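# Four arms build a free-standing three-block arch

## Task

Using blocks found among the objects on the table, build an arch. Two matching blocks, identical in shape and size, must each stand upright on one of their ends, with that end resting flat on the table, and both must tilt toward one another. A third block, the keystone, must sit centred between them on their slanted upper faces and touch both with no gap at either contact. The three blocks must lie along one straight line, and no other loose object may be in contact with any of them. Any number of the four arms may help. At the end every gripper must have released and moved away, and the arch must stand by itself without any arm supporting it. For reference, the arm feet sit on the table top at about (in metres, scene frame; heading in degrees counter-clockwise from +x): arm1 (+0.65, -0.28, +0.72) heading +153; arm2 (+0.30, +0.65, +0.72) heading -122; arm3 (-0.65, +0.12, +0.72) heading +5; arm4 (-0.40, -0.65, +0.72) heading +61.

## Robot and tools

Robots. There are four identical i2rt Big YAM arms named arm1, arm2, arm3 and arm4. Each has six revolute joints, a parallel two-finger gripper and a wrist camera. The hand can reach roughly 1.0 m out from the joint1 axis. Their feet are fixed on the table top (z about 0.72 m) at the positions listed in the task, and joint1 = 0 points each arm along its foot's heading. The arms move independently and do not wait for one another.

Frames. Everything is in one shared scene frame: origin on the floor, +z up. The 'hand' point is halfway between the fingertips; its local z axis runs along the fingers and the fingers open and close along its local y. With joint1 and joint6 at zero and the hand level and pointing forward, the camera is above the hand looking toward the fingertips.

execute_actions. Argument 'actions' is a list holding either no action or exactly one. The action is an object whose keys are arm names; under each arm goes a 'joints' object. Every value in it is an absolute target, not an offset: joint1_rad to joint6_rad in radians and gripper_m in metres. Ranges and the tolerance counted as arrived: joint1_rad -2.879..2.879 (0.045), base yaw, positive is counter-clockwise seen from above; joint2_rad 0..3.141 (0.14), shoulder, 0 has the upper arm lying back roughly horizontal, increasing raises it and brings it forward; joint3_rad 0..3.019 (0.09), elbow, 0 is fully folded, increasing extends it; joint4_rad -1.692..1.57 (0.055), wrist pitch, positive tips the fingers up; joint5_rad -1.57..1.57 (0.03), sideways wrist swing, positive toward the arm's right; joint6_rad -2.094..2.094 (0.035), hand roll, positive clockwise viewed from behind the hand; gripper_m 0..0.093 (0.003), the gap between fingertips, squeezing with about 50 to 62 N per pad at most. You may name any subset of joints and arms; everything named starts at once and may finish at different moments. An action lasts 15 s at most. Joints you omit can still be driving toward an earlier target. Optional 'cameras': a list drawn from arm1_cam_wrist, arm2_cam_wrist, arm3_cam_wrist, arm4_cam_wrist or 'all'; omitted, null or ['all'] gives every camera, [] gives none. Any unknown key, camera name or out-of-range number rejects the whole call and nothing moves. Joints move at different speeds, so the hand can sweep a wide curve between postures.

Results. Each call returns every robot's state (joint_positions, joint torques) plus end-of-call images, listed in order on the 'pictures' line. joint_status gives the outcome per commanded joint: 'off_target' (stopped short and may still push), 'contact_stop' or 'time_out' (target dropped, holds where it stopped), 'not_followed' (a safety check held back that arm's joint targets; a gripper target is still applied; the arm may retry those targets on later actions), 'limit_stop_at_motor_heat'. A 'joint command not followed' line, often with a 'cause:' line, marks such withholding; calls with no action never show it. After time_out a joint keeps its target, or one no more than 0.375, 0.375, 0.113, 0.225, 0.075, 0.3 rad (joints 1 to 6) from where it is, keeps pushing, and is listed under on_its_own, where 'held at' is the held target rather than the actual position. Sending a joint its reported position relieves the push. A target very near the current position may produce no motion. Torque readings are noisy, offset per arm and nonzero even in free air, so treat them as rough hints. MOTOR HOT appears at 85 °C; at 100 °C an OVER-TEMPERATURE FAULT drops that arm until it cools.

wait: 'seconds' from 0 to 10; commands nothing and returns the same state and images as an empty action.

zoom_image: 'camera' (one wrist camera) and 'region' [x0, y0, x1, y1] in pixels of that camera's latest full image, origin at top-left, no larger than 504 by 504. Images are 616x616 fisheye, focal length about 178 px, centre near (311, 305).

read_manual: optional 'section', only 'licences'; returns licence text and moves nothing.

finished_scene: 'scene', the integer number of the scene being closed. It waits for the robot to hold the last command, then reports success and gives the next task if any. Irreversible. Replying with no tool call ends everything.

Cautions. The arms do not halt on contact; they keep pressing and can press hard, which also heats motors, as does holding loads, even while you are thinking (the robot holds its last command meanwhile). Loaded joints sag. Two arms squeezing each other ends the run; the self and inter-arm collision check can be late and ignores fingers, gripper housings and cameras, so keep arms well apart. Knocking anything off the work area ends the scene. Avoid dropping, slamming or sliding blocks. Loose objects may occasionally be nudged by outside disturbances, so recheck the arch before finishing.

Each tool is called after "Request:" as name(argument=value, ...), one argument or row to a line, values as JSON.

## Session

Request:
execute_actions(
  actions=[],
)

Scene clock: 0.00 s.
Joint torques (N m, as the arm reports them, + toward a larger angle): no reading
arm1.joint_positions: joint1_rad=-0.203 joint2_rad=+0.364 joint3_rad=+1.403 joint4_rad=-1.179 joint5_rad=-0.105 joint6_rad=+0.461 gripper_m=+0.095
arm1.joint_status: not commanded
arm1.hand: x=+0.5419 y=-0.2152 z=+1.3980 quat_wxyz=(-0.044, +0.648, -0.384, -0.656) (m; scene frame)
arm2.joint_positions: joint1_rad=-0.114 joint2_rad=+0.320 joint3_rad=+1.344 joint4_rad=-1.462 joint5_rad=-0.281 joint6_rad=+0.270 gripper_m=+0.095
arm2.joint_status: not commanded
arm2.hand: x=+0.2729 y=+0.5445 z=+1.3246 quat_wxyz=(-0.389, -0.774, -0.325, +0.380) (m; scene frame)
arm3.joint_positions: joint1_rad=-0.334 joint2_rad=+0.466 joint3_rad=+1.363 joint4_rad=-1.397 joint5_rad=+0.224 joint6_rad=+0.193 gripper_m=+0.094
arm3.joint_status: not commanded
arm3.hand: x=-0.5015 y=+0.0354 z=+1.2722 quat_wxyz=(-0.502, -0.245, -0.823, +0.105) (m; scene frame)
arm4.joint_positions: joint1_rad=-0.336 joint2_rad=+0.480 joint3_rad=+1.619 joint4_rad=-1.502 joint5_rad=-0.121 joint6_rad=-0.742 gripper_m=+0.095
arm4.joint_status: not commanded
arm4.hand: x=-0.3356 y=-0.5625 z=+1.3674 quat_wxyz=(-0.567, +0.565, -0.599, -0.025) (m; scene frame)
pictures: arm1_cam_wrist, arm2_cam_wrist, arm3_cam_wrist, arm4_cam_wrist
Images, in order (width x height): arm1_cam_wrist 616x616, arm2_cam_wrist 616x616, arm3_cam_wrist 616x616, arm4_cam_wrist 616x616.

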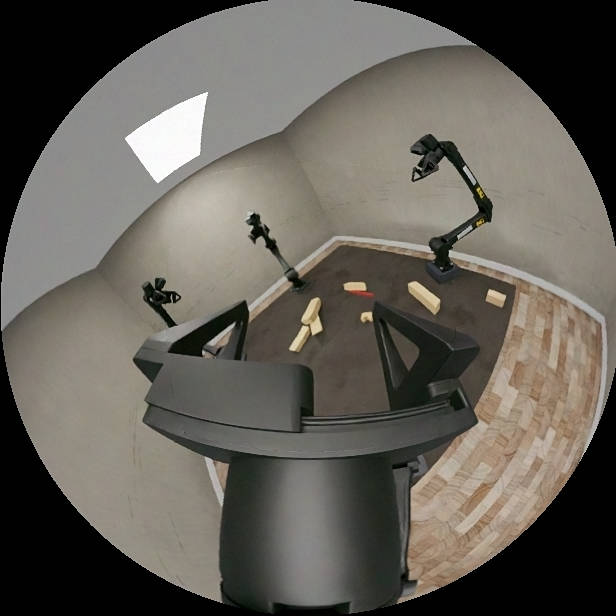

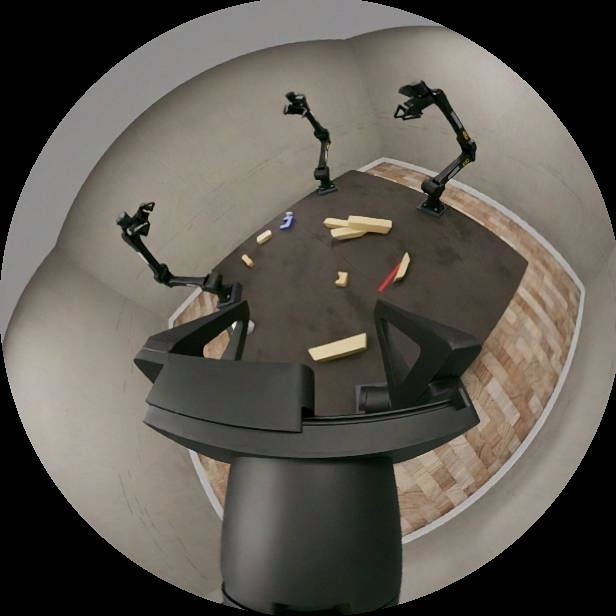

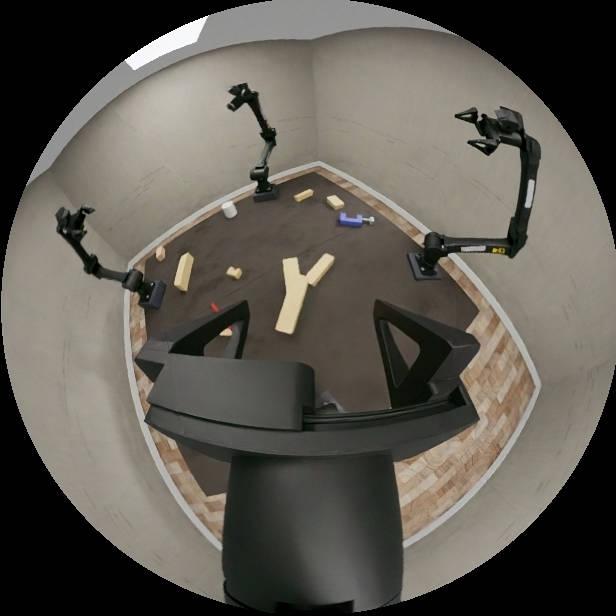

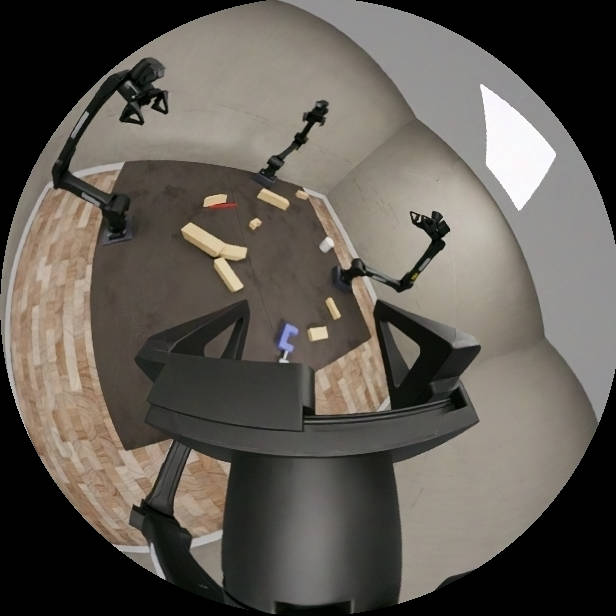

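Request:
zoom_image(
  camera="arm3_cam_wrist",
  region=[140, 180, 390, 345],
)

Request:
zoom_image(
  camera="arm4_cam_wrist",
  region=[170, 180, 350, 360],
)

Request:
zoom_image(
  camera="arm2_cam_wrist",
  region=[230, 200, 430, 370],
)

Request:
zoom_image(
  camera="arm1_cam_wrist",
  region=[280, 260, 520, 360],
)

Region (140, 180, 390, 345) of arm3_cam_wrist's 616x616 image, scaled by 2.016, with more detail than that image has; it fills the top 333 rows of this view, and the rest is white.

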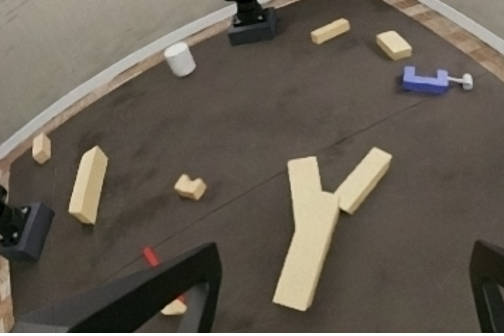

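Region (170, 180, 350, 360) of arm4_cam_wrist's 616x616 image, scaled by 2.800, with more detail than that image has.

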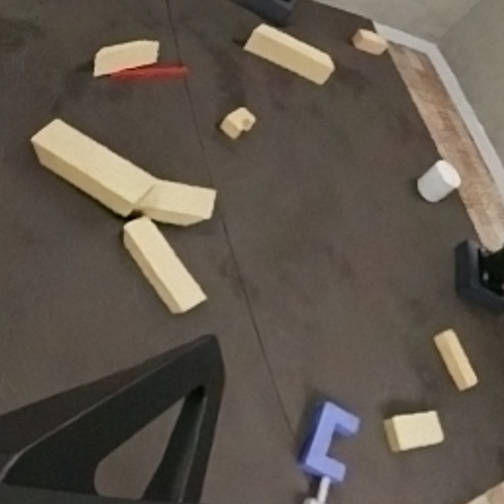

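Region (230, 200, 430, 370) of arm2_cam_wrist's 616x616 image, scaled by 2.520, with more detail than that image has; it fills the top 428 rows of this view, and the rest is white.

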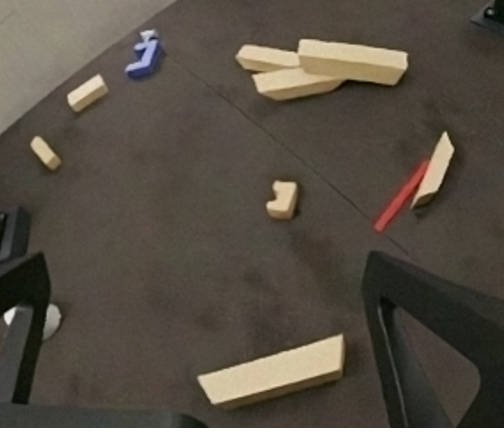

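Region (280, 260, 520, 360) of arm1_cam_wrist's 616x616 image, scaled by 2.100, with more detail than that image has; it fills the top 210 rows of this view, and the rest is white.

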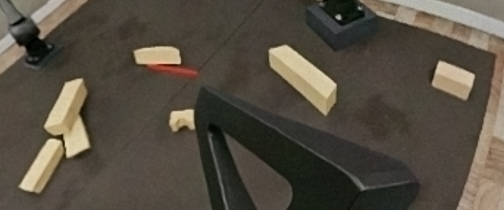

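Request:
execute_actions(
  actions=[
    {"arm1":{"joints":{"joint1_rad":1.18,"joint2_rad":0.93,"joint3_rad":0.68,"joint4_rad":-0.636,"joint5_rad":0,"joint6_rad":0}},"arm2":{"joints":{"joint1_rad":0.50,"joint2_rad":0.63,"joint3_rad":0.455,"joint4_rad":-0.723,"joint5_rad":0,"joint6_rad":0}},"arm3":{"joints":{"joint1_rad":0.21,"joint2_rad":1.285,"joint3_rad":0.94,"joint4_rad":-0.535,"joint5_rad":0,"joint6_rad":0}},"arm4":{"joints":{"joint1_rad":0.15,"joint2_rad":1.245,"joint3_rad":1.04,"joint4_rad":-0.677,"joint5_rad":0,"joint6_rad":0}}},
  ],
)

Scene clock: 45.73 s.
Joint torques (N m, as the arm reports them, + toward a larger angle): arm1=[ 2.66 -8.9   9.84  1.71  0.08 -0.05] | arm2=[ 0.81  0.18 10.12  1.97  0.12 -0.3 ] | arm3=[ 0.   -6.61 10.6   2.17 -0.08 -0.1 ] | arm4=[ 0.13 -9.06 11.18  2.32  0.09  0.05]
arm1.joint_positions: joint1_rad=+1.174 joint2_rad=+0.941 joint3_rad=+0.690 joint4_rad=-0.655 joint5_rad=-0.001 joint6_rad=+0.013 gripper_m=+0.095
arm1.joint_status: all done
arm1.hand: x=+0.3568 y=-0.5142 z=+0.9595 quat_wxyz=(+0.106, +0.895, +0.306, -0.306) (m; scene frame)
arm2.joint_positions: joint1_rad=+0.497 joint2_rad=+0.635 joint3_rad=+0.445 joint4_rad=-0.737 joint5_rad=-0.004 joint6_rad=+0.015 gripper_m=+0.095
arm2.joint_status: all done
arm2.hand: x=+0.2792 y=+0.3727 z=+0.9261 quat_wxyz=(-0.218, -0.700, -0.641, +0.227) (m; scene frame)
arm3.joint_positions: joint1_rad=+0.210 joint2_rad=+1.277 joint3_rad=+0.910 joint4_rad=-0.555 joint5_rad=+0.000 joint6_rad=+0.013 gripper_m=+0.094
arm3.joint_status: all done
arm3.hand: x=-0.1903 y=+0.2576 z=+0.9107 quat_wxyz=(-0.315, +0.131, -0.938, -0.055) (m; scene frame)
arm4.joint_positions: joint1_rad=+0.152 joint2_rad=+1.257 joint3_rad=+1.018 joint4_rad=-0.698 joint5_rad=-0.001 joint6_rad=-0.009 gripper_m=+0.095
arm4.joint_status: all done
arm4.hand: x=-0.2096 y=-0.2027 z=+0.9617 quat_wxyz=(-0.261, +0.528, -0.791, -0.164) (m; scene frame)
pictures: arm1_cam_wrist, arm2_cam_wrist, arm3_cam_wrist, arm4_cam_wrist
Images, in order (width x height): arm1_cam_wrist 616x616, arm2_cam_wrist 616x616, arm3_cam_wrist 616x616, arm4_cam_wrist 616x616.

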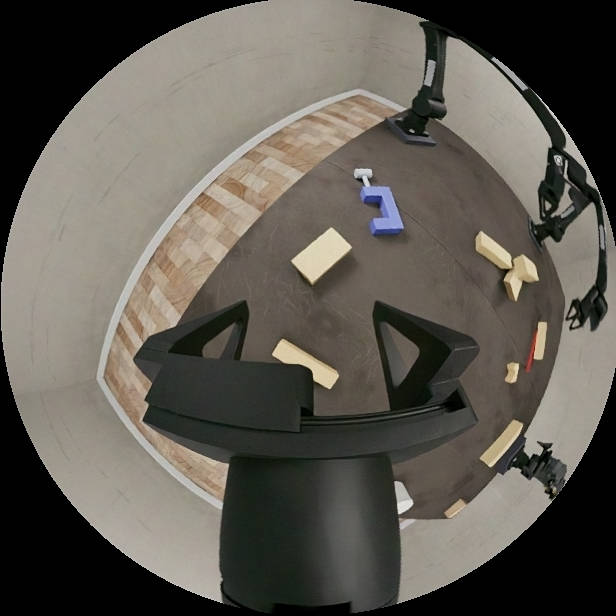

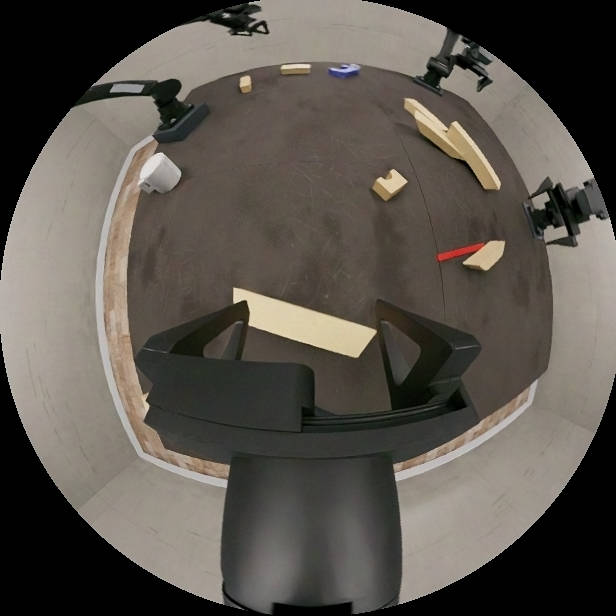

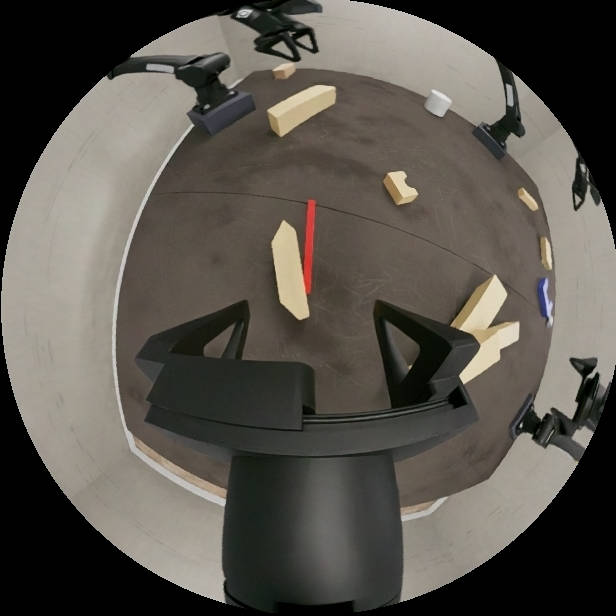

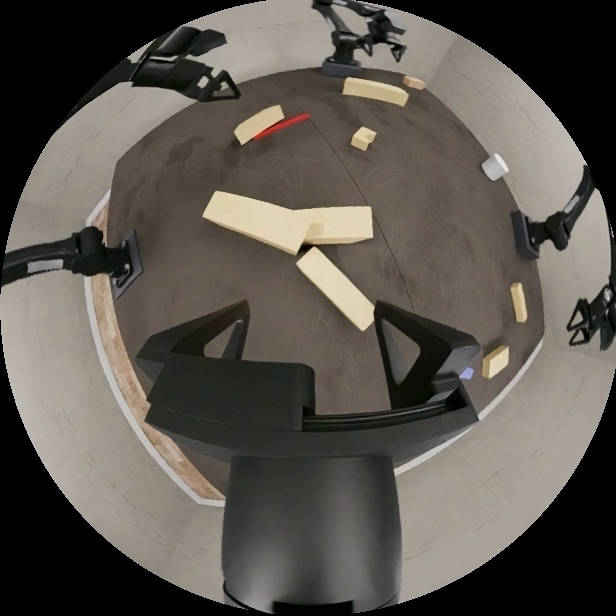

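Request:
zoom_image(
  camera="arm4_cam_wrist",
  region=[190, 180, 390, 340],
)

Request:
zoom_image(
  camera="arm2_cam_wrist",
  region=[220, 270, 390, 370],
)

Request:
zoom_image(
  camera="arm3_cam_wrist",
  region=[240, 190, 380, 330],
)

Request:
zoom_image(
  camera="arm2_cam_wrist",
  region=[380, 80, 530, 290],
)

Region (190, 180, 390, 340) of arm4_cam_wrist's 616x616 image, scaled by 2.520, with more detail than that image has; it fills the top 403 rows of this view, and the rest is white.

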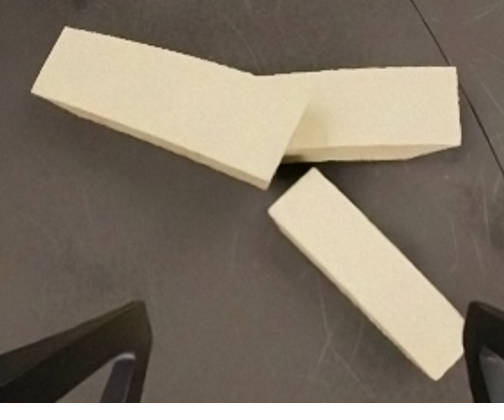

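Region (220, 270, 390, 370) of arm2_cam_wrist's 616x616 image, scaled by 2.965, with more detail than that image has; it fills the top 296 rows of this view, and the rest is white.

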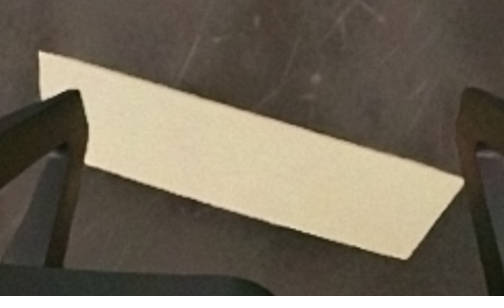

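Region (240, 190, 380, 330) of arm3_cam_wrist's 616x616 image, scaled by 3.600, with more detail than that image has.

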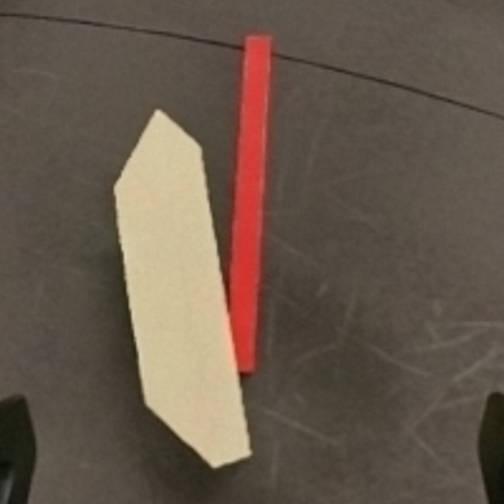

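Region (380, 80, 530, 290) of arm2_cam_wrist's 616x616 image, scaled by 2.400, with more detail than that image has; it fills the left 360 columns of this view, and the rest is white.

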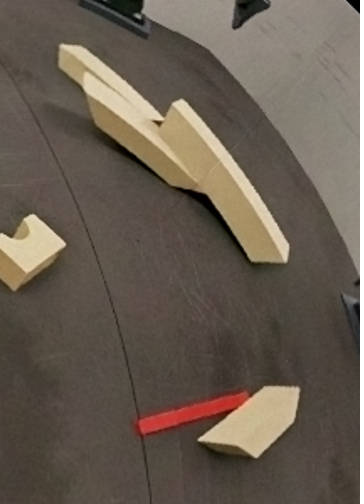

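Request:
execute_actions(
  actions=[
    {"arm1":{"joints":{"joint1_rad":0.237,"joint2_rad":1.61,"joint3_rad":1.36,"joint4_rad":-0.73}},"arm2":{"joints":{"joint1_rad":0.614,"joint2_rad":1.145,"joint3_rad":0.69,"joint4_rad":-1.06,"joint6_rad":2.015}},"arm3":{"joints":{"joint1_rad":-0.335,"joint2_rad":1.45,"joint3_rad":1.16,"joint4_rad":-1.23,"joint6_rad":0.594}},"arm4":{"joints":{"joint1_rad":-0.644,"joint4_rad":1.365,"joint5_rad":-0.925,"gripper_m":0.0}}},
  ],
  cameras=["arm1_cam_wrist","arm2_cam_wrist","arm3_cam_wrist"],
)

Scene clock: 168.10 s.
Joint torques (N m, as the arm reports them, + toward a larger angle): arm1=[  3.03 -17.83  15.01   0.5    0.02  -0.06] | arm2=[ 0.22 -4.28  9.33  0.21  0.18 -0.04] | arm3=[ 0.92 -9.37 10.71 -0.51 -0.12  0.14] | arm4=[ 0.38 -7.82 10.38  1.05  0.4   0.08]
arm1.joint_positions: joint1_rad=+0.227 joint2_rad=+1.600 joint3_rad=+1.301 joint4_rad=-0.721 joint5_rad=+0.001 joint6_rad=+0.011 gripper_m=+0.095
arm1.joint_status: all done
arm1.hand: x=+0.0802 y=-0.1180 z=+0.9588 quat_wxyz=(-0.041, +0.952, -0.138, -0.269) (m; scene frame)
arm2.joint_positions: joint1_rad=+0.612 joint2_rad=+1.151 joint3_rad=+0.665 joint4_rad=-1.053 joint5_rad=-0.003 joint6_rad=+2.000 gripper_m=+0.095
arm2.joint_status: all done
arm2.hand: x=+0.3111 y=+0.3771 z=+0.8652 quat_wxyz=(-0.014, -0.981, +0.193, -0.006) (m; scene frame)
arm3.joint_positions: joint1_rad=-0.340 joint2_rad=+1.459 joint3_rad=+1.114 joint4_rad=-1.219 joint5_rad=+0.001 joint6_rad=+0.581 gripper_m=+0.094
arm3.joint_status: all done
arm3.hand: x=-0.2570 y=+0.0147 z=+0.8675 quat_wxyz=(+0.000, -0.406, -0.914, -0.005) (m; scene frame)
arm4.joint_positions: joint1_rad=-0.646 joint2_rad=+1.257 joint3_rad=+1.018 joint4_rad=+1.349 joint5_rad=-0.921 joint6_rad=-0.005 gripper_m=+0.001
arm4.joint_status: all done
arm4.hand: x=-0.0617 y=-0.3671 z=+1.3226 quat_wxyz=(-0.837, +0.469, -0.119, -0.254) (m; scene frame)
pictures: arm1_cam_wrist, arm2_cam_wrist, arm3_cam_wrist
Images, in order (width x height): arm1_cam_wrist 616x616, arm2_cam_wrist 616x616, arm3_cam_wrist 616x616.

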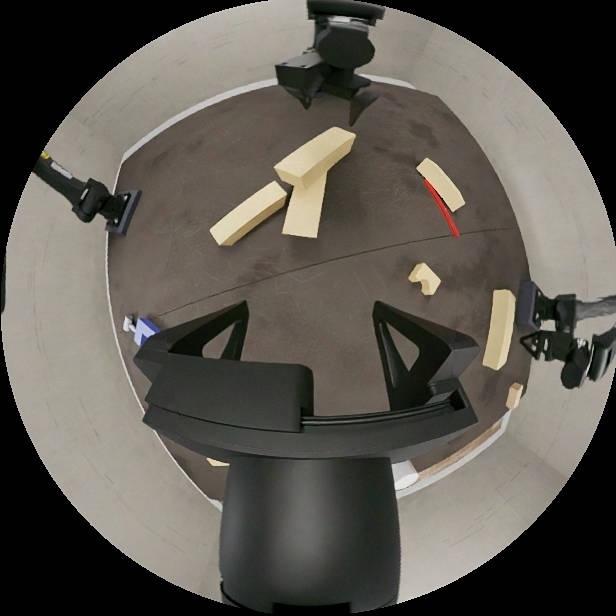

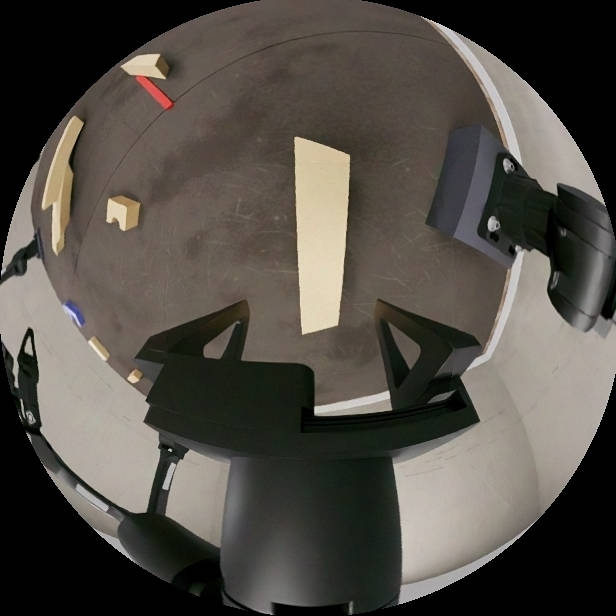

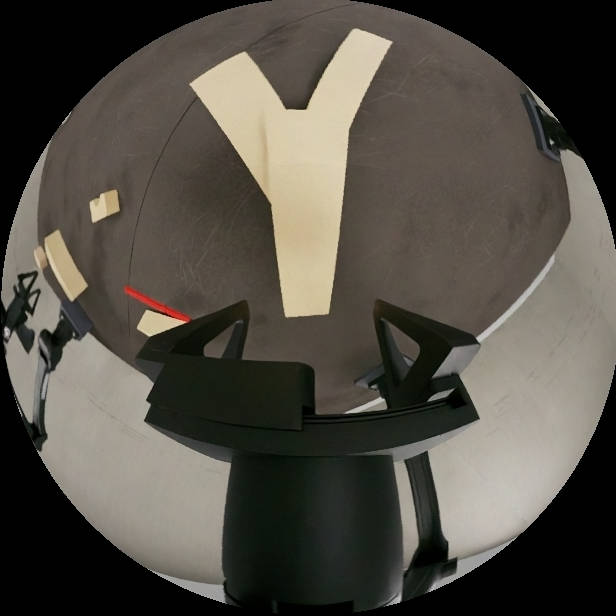

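Request:
execute_actions(
  actions=[
    {"arm2":{"joints":{"joint2_rad":1.27,"joint3_rad":0.565,"joint4_rad":-0.81}},"arm3":{"joints":{"joint2_rad":1.512,"joint3_rad":1.035,"joint4_rad":-1.03}},"arm4":{"joints":{"joint2_rad":1.93,"joint3_rad":0.605}}},
  ],
  cameras=["arm2_cam_wrist","arm3_cam_wrist","arm4_cam_wrist"],
)

Scene clock: 194.73 s.
Joint torques (N m, as the arm reports them, + toward a larger angle): arm1=[  2.84 -17.93  15.04   0.61   0.01  -0.07] | arm2=[ 1.32 -4.88  7.01  0.8   0.2   0.02] | arm3=[ 0.96 -9.94  8.05  0.8  -0.06  0.15] | arm4=[  0.36 -10.13   4.03   1.94  -0.08   0.02]
arm1.joint_positions: joint1_rad=+0.227 joint2_rad=+1.600 joint3_rad=+1.301 joint4_rad=-0.721 joint5_rad=+0.001 joint6_rad=+0.011 gripper_m=+0.095
arm1.joint_status: not commanded
arm1.hand: x=+0.0802 y=-0.1180 z=+0.9588 quat_wxyz=(-0.041, +0.952, -0.138, -0.269) (m; scene frame)
arm2.joint_positions: joint1_rad=+0.612 joint2_rad=+1.280 joint3_rad=+0.551 joint4_rad=-0.819 joint5_rad=-0.003 joint6_rad=+2.001 gripper_m=+0.095
arm2.joint_status: all done
arm2.hand: x=+0.3110 y=+0.3833 z=+0.7980 quat_wxyz=(-0.010, -0.981, +0.193, -0.005) (m; scene frame)
arm3.joint_positions: joint1_rad=-0.340 joint2_rad=+1.514 joint3_rad=+1.021 joint4_rad=-1.043 joint5_rad=+0.001 joint6_rad=+0.581 gripper_m=+0.094
arm3.joint_status: all done
arm3.hand: x=-0.2525 y=+0.0142 z=+0.8139 quat_wxyz=(-0.014, -0.406, -0.914, -0.008) (m; scene frame)
arm4.joint_positions: joint1_rad=-0.646 joint2_rad=+1.925 joint3_rad=+0.599 joint4_rad=+1.359 joint5_rad=-0.922 joint6_rad=-0.005 gripper_m=+0.001
arm4.joint_status: all done
arm4.hand: x=+0.0051 y=-0.3487 z=+0.8395 quat_wxyz=(-0.577, +0.435, -0.553, -0.415) (m; scene frame)
pictures: arm2_cam_wrist, arm3_cam_wrist, arm4_cam_wrist
Images, in order (width x height): arm2_cam_wrist 616x616, arm3_cam_wrist 616x616, arm4_cam_wrist 616x616.

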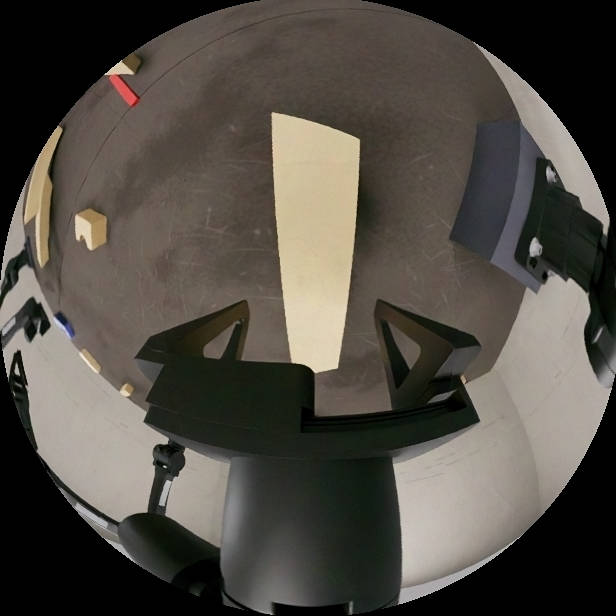

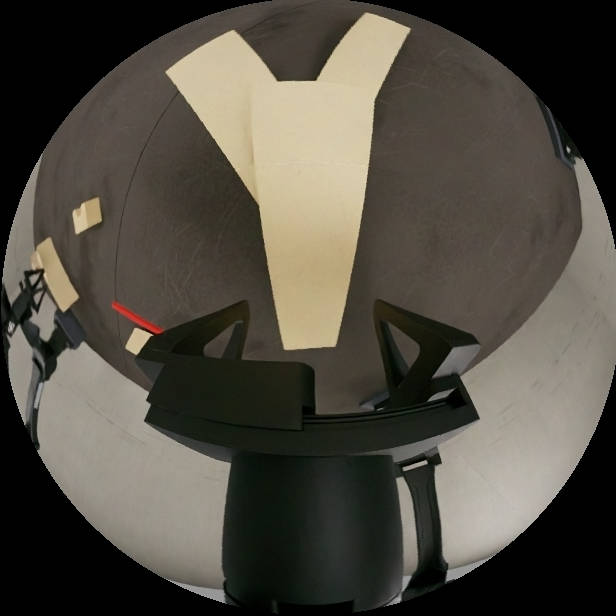

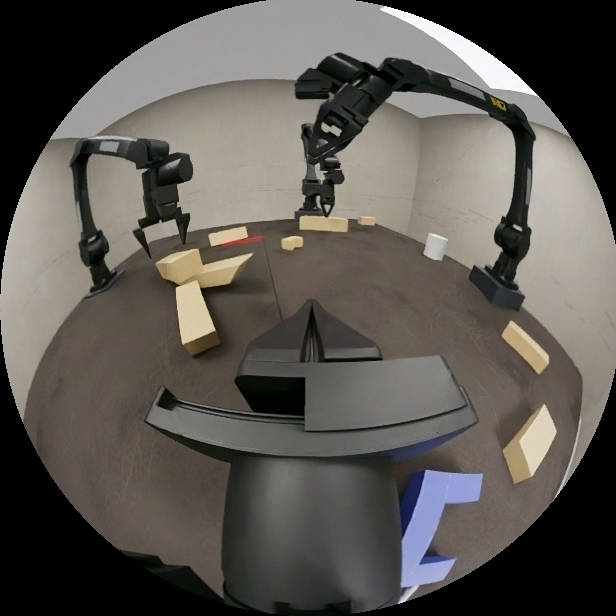

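Request:
execute_actions(
  actions=[
    {"arm2":{"joints":{"joint2_rad":1.392,"joint3_rad":0.52,"joint4_rad":-0.668}},"arm3":{"joints":{"joint2_rad":1.594,"joint3_rad":0.985,"joint4_rad":-0.932}}},
  ],
  cameras=["arm2_cam_wrist","arm3_cam_wrist"],
)

Scene clock: 200.20 s.
Joint torques (N m, as the arm reports them, + toward a larger angle): arm1=[  2.66 -17.7   15.2    0.7    0.03  -0.06] | arm2=[ 1.18 -6.03  5.44  0.87  0.2   0.12] | arm3=[  0.68 -10.67   7.03   0.73  -0.11   0.18] | arm4=[  0.36 -10.38   4.04   1.92  -0.08   0.02]
arm1.joint_positions: joint1_rad=+0.227 joint2_rad=+1.600 joint3_rad=+1.301 joint4_rad=-0.721 joint5_rad=+0.001 joint6_rad=+0.011 gripper_m=+0.095
arm1.joint_status: not commanded
arm1.hand: x=+0.0802 y=-0.1180 z=+0.9588 quat_wxyz=(-0.041, +0.952, -0.138, -0.269) (m; scene frame)
arm2.joint_positions: joint1_rad=+0.612 joint2_rad=+1.396 joint3_rad=+0.517 joint4_rad=-0.677 joint5_rad=-0.003 joint6_rad=+2.001 gripper_m=+0.095
arm2.joint_status: all done
arm2.hand: x=+0.3111 y=+0.3821 z=+0.7605 quat_wxyz=(-0.006, -0.981, +0.193, -0.004) (m; scene frame)
arm3.joint_positions: joint1_rad=-0.340 joint2_rad=+1.599 joint3_rad=+0.975 joint4_rad=-0.945 joint5_rad=+0.001 joint6_rad=+0.581 gripper_m=+0.094
arm3.joint_status: all done
arm3.hand: x=-0.2546 y=+0.0154 z=+0.7662 quat_wxyz=(+0.002, -0.406, -0.914, -0.005) (m; scene frame)
arm4.joint_positions: joint1_rad=-0.646 joint2_rad=+1.925 joint3_rad=+0.599 joint4_rad=+1.359 joint5_rad=-0.922 joint6_rad=-0.005 gripper_m=+0.001
arm4.joint_status: not commanded
arm4.hand: x=+0.0051 y=-0.3487 z=+0.8395 quat_wxyz=(-0.577, +0.435, -0.553, -0.415) (m; scene frame)
pictures: arm2_cam_wrist, arm3_cam_wrist
Images, in order (width x height): arm2_cam_wrist 616x616, arm3_cam_wrist 616x616.

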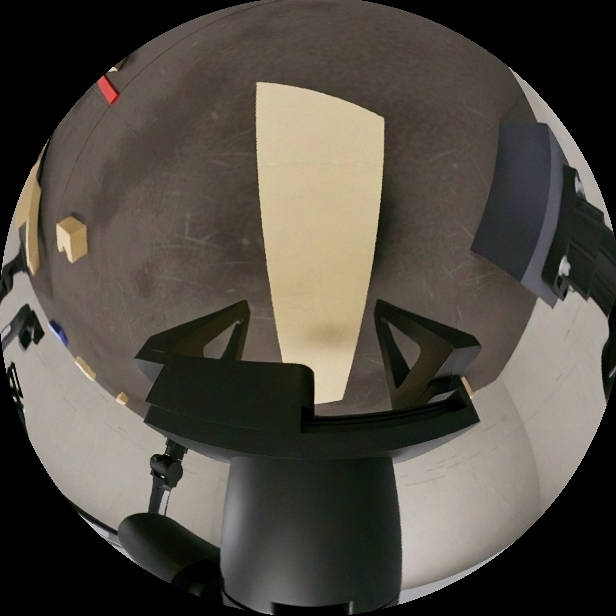

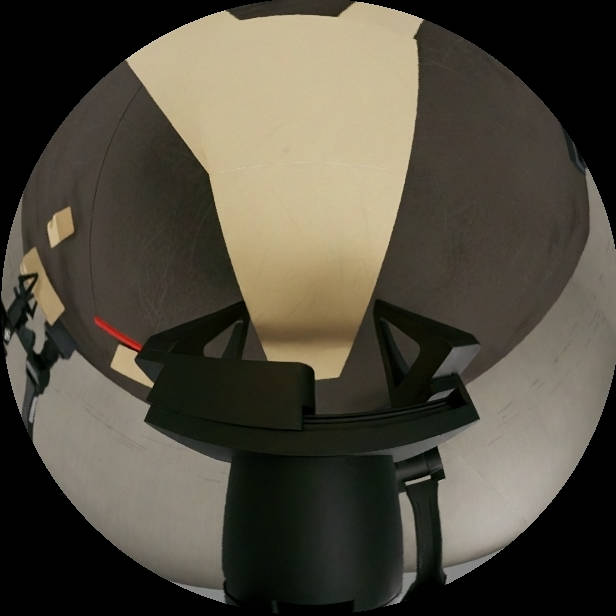

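Request:
execute_actions(
  actions=[
    {"arm2":{"joints":{"joint3_rad":0.505,"gripper_m":0.025}},"arm3":{"joints":{"gripper_m":0.04}}},
  ],
  cameras=["arm4_cam_wrist"],
)

Scene clock: 202.73 s.
Joint torques (N m, as the arm reports them, + toward a larger angle): arm1=[  2.91 -17.52  14.99   0.62   0.02  -0.05] | arm2=[-0.45 -4.07  5.04  0.63  0.11 -0.01] | arm3=[ 0.62 -9.96  7.12  0.69  0.03  0.12] | arm4=[  0.46 -10.44   4.02   1.94  -0.08   0.03]
arm1.joint_positions: joint1_rad=+0.227 joint2_rad=+1.600 joint3_rad=+1.301 joint4_rad=-0.721 joint5_rad=+0.001 joint6_rad=+0.011 gripper_m=+0.095
arm1.joint_status: not commanded
arm1.hand: x=+0.0802 y=-0.1180 z=+0.9588 quat_wxyz=(-0.041, +0.952, -0.138, -0.269) (m; scene frame)
arm2.joint_positions: joint1_rad=+0.612 joint2_rad=+1.396 joint3_rad=+0.505 joint4_rad=-0.672 joint5_rad=-0.001 joint6_rad=+2.005 gripper_m=+0.047
arm2.joint_status: gripper_m off_target (ended at +0.047, target +0.025); the others done
arm2.hand: x=+0.3106 y=+0.3876 z=+0.7577 quat_wxyz=(-0.002, -0.981, +0.195, -0.002) (m; scene frame)
arm3.joint_positions: joint1_rad=-0.340 joint2_rad=+1.599 joint3_rad=+0.975 joint4_rad=-0.943 joint5_rad=-0.002 joint6_rad=+0.583 gripper_m=+0.061
arm3.joint_status: gripper_m off_target (ended at +0.061, target +0.040)
arm3.hand: x=-0.2540 y=+0.0159 z=+0.7662 quat_wxyz=(+0.001, -0.406, -0.914, -0.007) (m; scene frame)
arm4.joint_positions: joint1_rad=-0.646 joint2_rad=+1.925 joint3_rad=+0.599 joint4_rad=+1.359 joint5_rad=-0.922 joint6_rad=-0.005 gripper_m=+0.001
arm4.joint_status: not commanded
arm4.hand: x=+0.0051 y=-0.3487 z=+0.8395 quat_wxyz=(-0.577, +0.435, -0.553, -0.415) (m; scene frame)
pictures: arm4_cam_wrist
Images, in order (width x height): arm4_cam_wrist 616x616.

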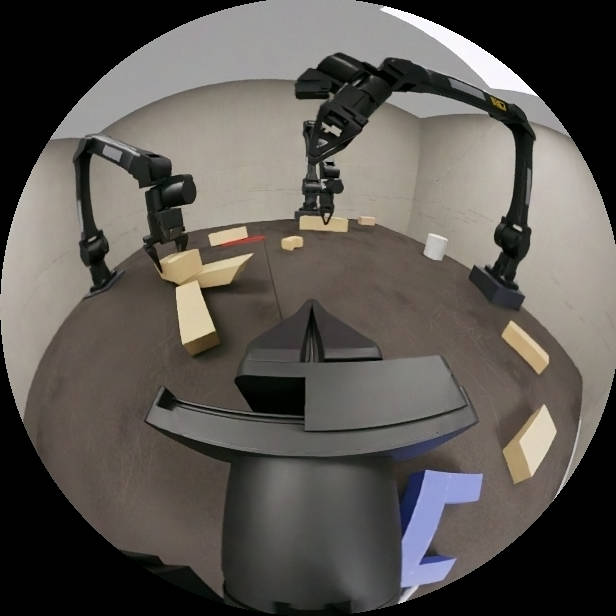

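Request:
execute_actions(
  actions=[
    {"arm2":{"joints":{"joint1_rad":0.47,"joint2_rad":1.05,"joint3_rad":0.79,"joint4_rad":1.0,"joint5_rad":0.2,"joint6_rad":0.336}},"arm3":{"joints":{"joint2_rad":1.2}}},
  ],
  cameras=["arm1_cam_wrist","arm4_cam_wrist"],
)

Scene clock: 224.07 s.
Joint torques (N m, as the arm reports them, + toward a larger angle): arm1=[  2.84 -17.87  15.13   0.57   0.02  -0.07] | arm2=[ 0.94 -6.12 12.18  3.16 -0.07 -0.35] | arm3=[ 0.45 -7.76 10.84  1.33  0.04  0.13] | arm4=[  0.3  -10.36   4.04   1.92  -0.07   0.02]
arm1.joint_positions: joint1_rad=+0.227 joint2_rad=+1.600 joint3_rad=+1.301 joint4_rad=-0.721 joint5_rad=+0.001 joint6_rad=+0.011 gripper_m=+0.095
arm1.joint_status: not commanded
arm1.hand: x=+0.0802 y=-0.1180 z=+0.9588 quat_wxyz=(-0.041, +0.952, -0.138, -0.269) (m; scene frame)
arm2.joint_positions: joint1_rad=+0.464 joint2_rad=+1.076 joint3_rad=+0.748 joint4_rad=+0.961 joint5_rad=+0.200 joint6_rad=+0.355 gripper_m=+0.047
arm2.joint_status: all done
arm2.hand: x=+0.2158 y=+0.1981 z=+1.3011 quat_wxyz=(-0.673, -0.430, -0.161, +0.580) (m; scene frame)
arm3.joint_positions: joint1_rad=-0.340 joint2_rad=+1.213 joint3_rad=+0.949 joint4_rad=-0.943 joint5_rad=-0.002 joint6_rad=+0.584 gripper_m=+0.061
arm3.joint_status: all done
arm3.hand: x=-0.2560 y=+0.0147 z=+0.9076 quat_wxyz=(-0.176, -0.401, -0.898, -0.036) (m; scene frame)
arm4.joint_positions: joint1_rad=-0.646 joint2_rad=+1.925 joint3_rad=+0.599 joint4_rad=+1.359 joint5_rad=-0.922 joint6_rad=-0.005 gripper_m=+0.001
arm4.joint_status: not commanded
arm4.hand: x=+0.0051 y=-0.3487 z=+0.8395 quat_wxyz=(-0.577, +0.435, -0.553, -0.415) (m; scene frame)
pictures: arm1_cam_wrist, arm4_cam_wrist
Images, in order (width x height): arm1_cam_wrist 616x616, arm4_cam_wrist 616x616.

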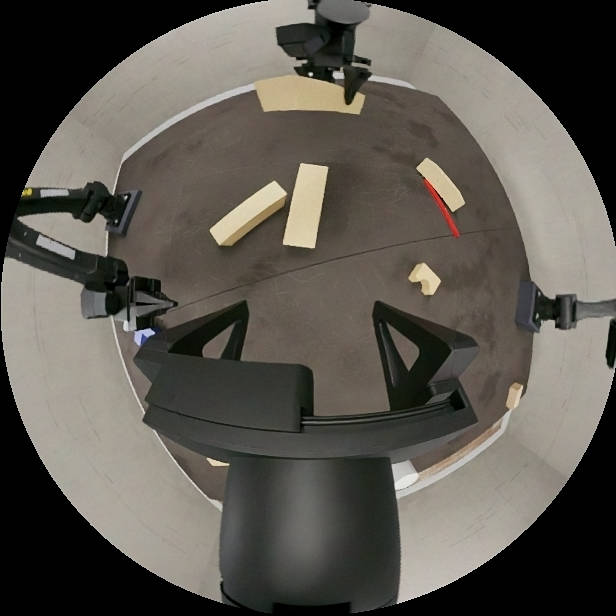

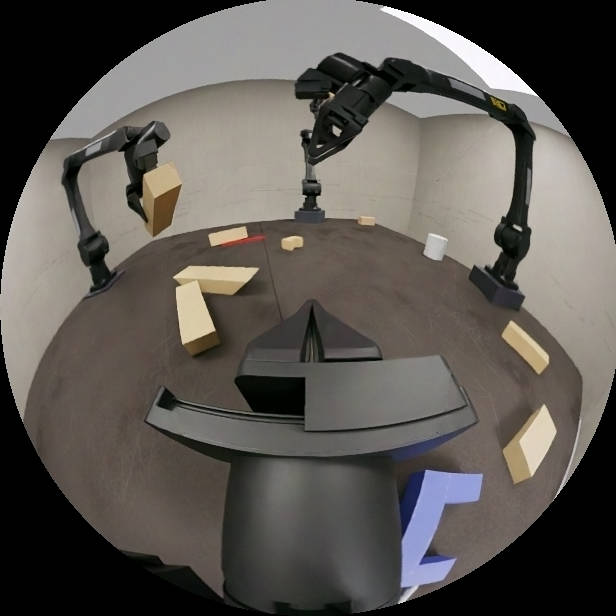

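Request:
zoom_image(
  camera="arm1_cam_wrist",
  region=[240, 150, 360, 260],
)

Region (240, 150, 360, 260) of arm1_cam_wrist's 616x616 image, scaled by 4.200, with more detail than that image has; it fills the top 462 rows of this view, and the rest is white.

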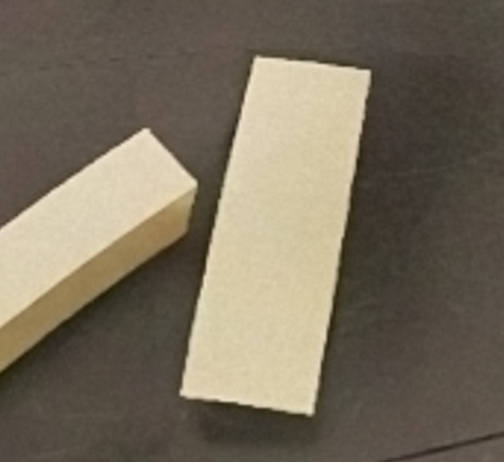

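Request:
execute_actions(
  actions=[
    {"arm1":{"joints":{"joint1_rad":0.28,"joint2_rad":2.13,"joint3_rad":1.80,"joint4_rad":-0.65,"joint5_rad":0.107,"joint6_rad":0.195}},"arm2":{"joints":{"joint2_rad":1.83,"joint3_rad":0.66,"joint4_rad":1.26}},"arm3":{"joints":{"joint1_rad":-0.365,"joint2_rad":0.78,"joint3_rad":0.59,"joint4_rad":-0.335,"joint6_rad":-0.013}}},
  ],
)

Scene clock: 252.60 s.
Joint torques (N m, as the arm reports them, + toward a larger angle): arm1=[  2.51 -27.55  14.33   1.28   0.23   0.19] | arm2=[  1.22 -15.16   6.32   3.67   0.01  -0.33] | arm3=[-0.65 -4.2  11.09  4.11  0.04 -0.11] | arm4=[  0.43 -10.47   4.02   1.96  -0.08   0.02]
arm1.joint_positions: joint1_rad=+0.276 joint2_rad=+2.137 joint3_rad=+1.747 joint4_rad=-0.659 joint5_rad=+0.105 joint6_rad=+0.182 gripper_m=+0.095
arm1.joint_status: all done
arm1.hand: x=-0.0817 y=-0.0906 z=+0.8296 quat_wxyz=(-0.061, +0.942, -0.209, -0.256) (m; scene frame)
arm2.joint_positions: joint1_rad=+0.464 joint2_rad=+1.878 joint3_rad=+0.631 joint4_rad=+1.216 joint5_rad=+0.200 joint6_rad=+0.354 gripper_m=+0.047
arm2.joint_status: all done
arm2.hand: x=+0.2052 y=+0.0936 z=+0.8859 quat_wxyz=(-0.502, -0.645, -0.318, +0.481) (m; scene frame)
arm3.joint_positions: joint1_rad=-0.357 joint2_rad=+0.805 joint3_rad=+0.558 joint4_rad=-0.384 joint5_rad=-0.002 joint6_rad=+0.000 gripper_m=+0.061
arm3.joint_status: all done
arm3.hand: x=-0.2884 y=+0.0162 z=+0.9404 quat_wxyz=(-0.448, -0.123, -0.884, +0.055) (m; scene frame)
arm4.joint_positions: joint1_rad=-0.646 joint2_rad=+1.925 joint3_rad=+0.599 joint4_rad=+1.359 joint5_rad=-0.922 joint6_rad=-0.005 gripper_m=+0.001
arm4.joint_status: not commanded
arm4.hand: x=+0.0051 y=-0.3487 z=+0.8395 quat_wxyz=(-0.577, +0.435, -0.553, -0.415) (m; scene frame)
pictures: arm1_cam_wrist, arm2_cam_wrist, arm3_cam_wrist, arm4_cam_wrist
Images, in order (width x height): arm1_cam_wrist 616x616, arm2_cam_wrist 616x616, arm3_cam_wrist 616x616, arm4_cam_wrist 616x616.

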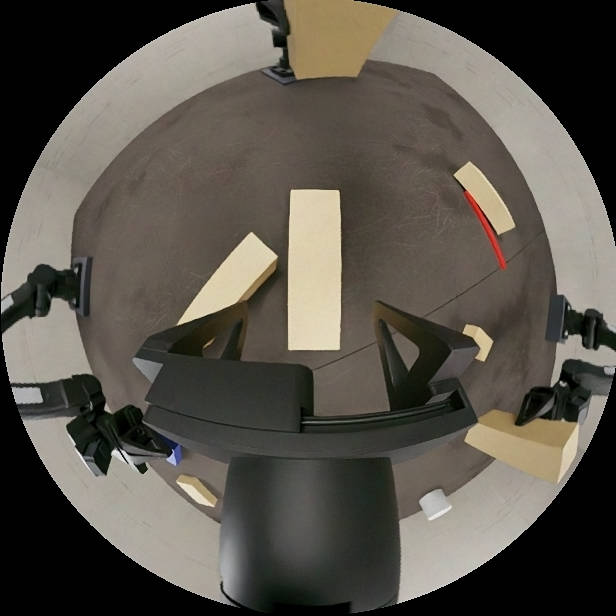

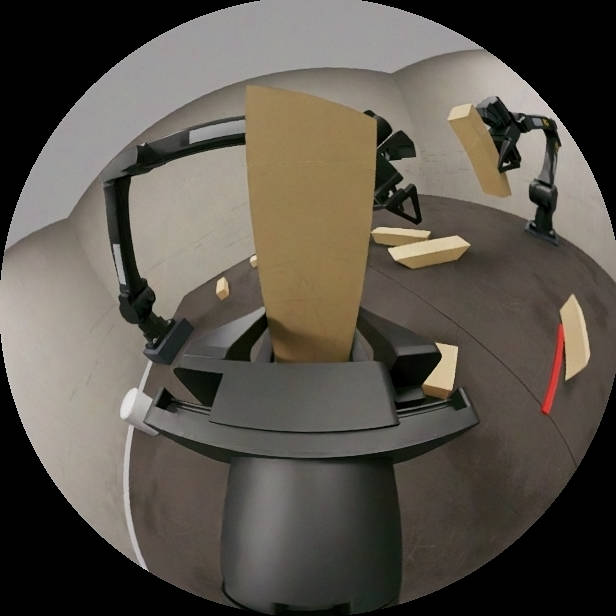

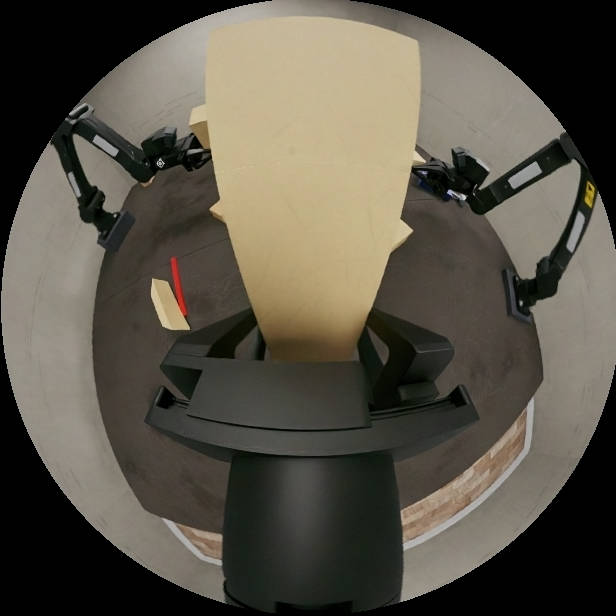

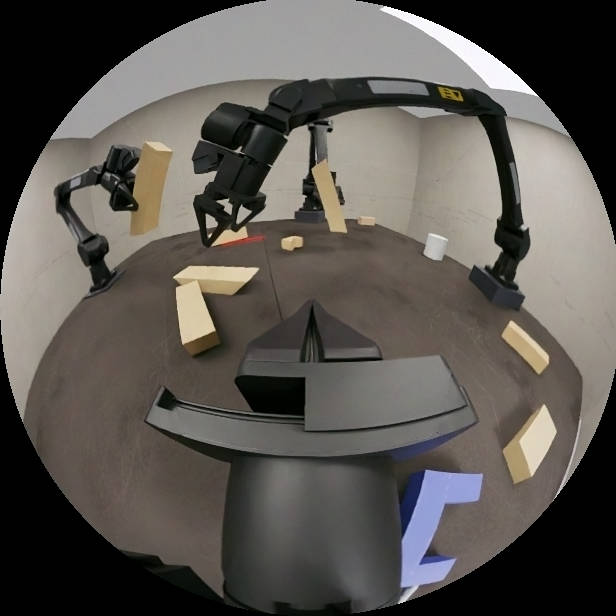

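Request:
execute_actions(
  actions=[
    {"arm1":{"joints":{"joint1_rad":0.265,"joint2_rad":2.245,"joint3_rad":1.81,"joint4_rad":-0.552}}},
  ],
  cameras=["arm1_cam_wrist","arm4_cam_wrist"],
)

Scene clock: 262.50 s.
Joint torques (N m, as the arm reports them, + toward a larger angle): arm1=[  1.28 -26.15  13.16   1.54   0.23   0.18] | arm2=[  0.28 -13.71   6.19   3.98   0.04  -0.36] | arm3=[-1.14 -3.65 11.18  4.04 -0.06 -0.13] | arm4=[  0.3  -10.41   4.02   1.95  -0.08   0.02]
arm1.joint_positions: joint1_rad=+0.276 joint2_rad=+2.227 joint3_rad=+1.769 joint4_rad=-0.569 joint5_rad=+0.105 joint6_rad=+0.182 gripper_m=+0.095
arm1.joint_status: all done
arm1.hand: x=-0.0996 y=-0.0860 z=+0.7842 quat_wxyz=(-0.061, +0.939, -0.209, -0.267) (m; scene frame)
arm2.joint_positions: joint1_rad=+0.464 joint2_rad=+1.878 joint3_rad=+0.631 joint4_rad=+1.216 joint5_rad=+0.200 joint6_rad=+0.354 gripper_m=+0.047
arm2.joint_status: not commanded
arm2.hand: x=+0.2052 y=+0.0936 z=+0.8859 quat_wxyz=(-0.502, -0.645, -0.318, +0.481) (m; scene frame)
arm3.joint_positions: joint1_rad=-0.357 joint2_rad=+0.805 joint3_rad=+0.558 joint4_rad=-0.384 joint5_rad=-0.002 joint6_rad=+0.000 gripper_m=+0.061
arm3.joint_status: not commanded
arm3.hand: x=-0.2884 y=+0.0162 z=+0.9404 quat_wxyz=(-0.448, -0.123, -0.884, +0.055) (m; scene frame)
arm4.joint_positions: joint1_rad=-0.646 joint2_rad=+1.925 joint3_rad=+0.599 joint4_rad=+1.359 joint5_rad=-0.922 joint6_rad=-0.005 gripper_m=+0.001
arm4.joint_status: not commanded
arm4.hand: x=+0.0051 y=-0.3487 z=+0.8395 quat_wxyz=(-0.577, +0.435, -0.553, -0.415) (m; scene frame)
pictures: arm1_cam_wrist, arm4_cam_wrist
Images, in order (width x height): arm1_cam_wrist 616x616, arm4_cam_wrist 616x616.

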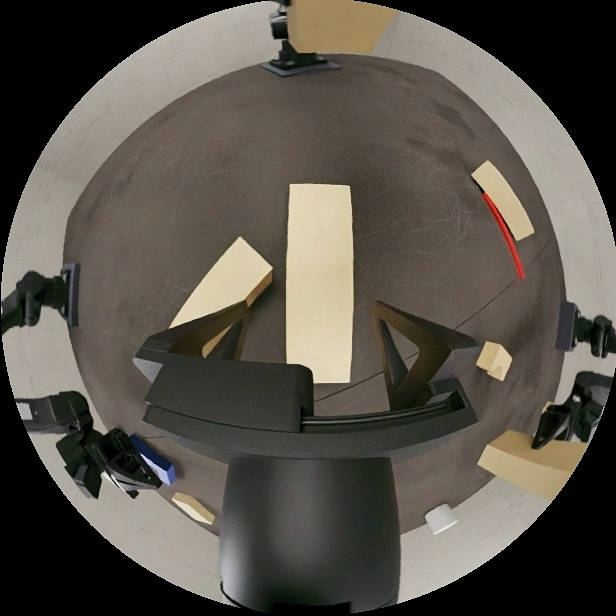

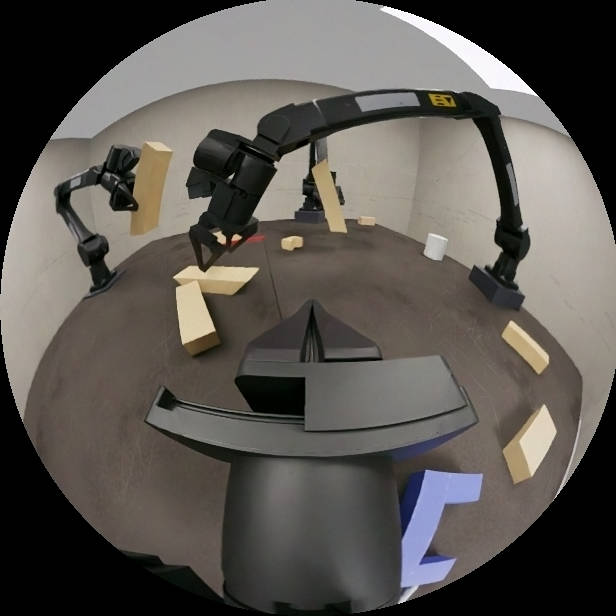

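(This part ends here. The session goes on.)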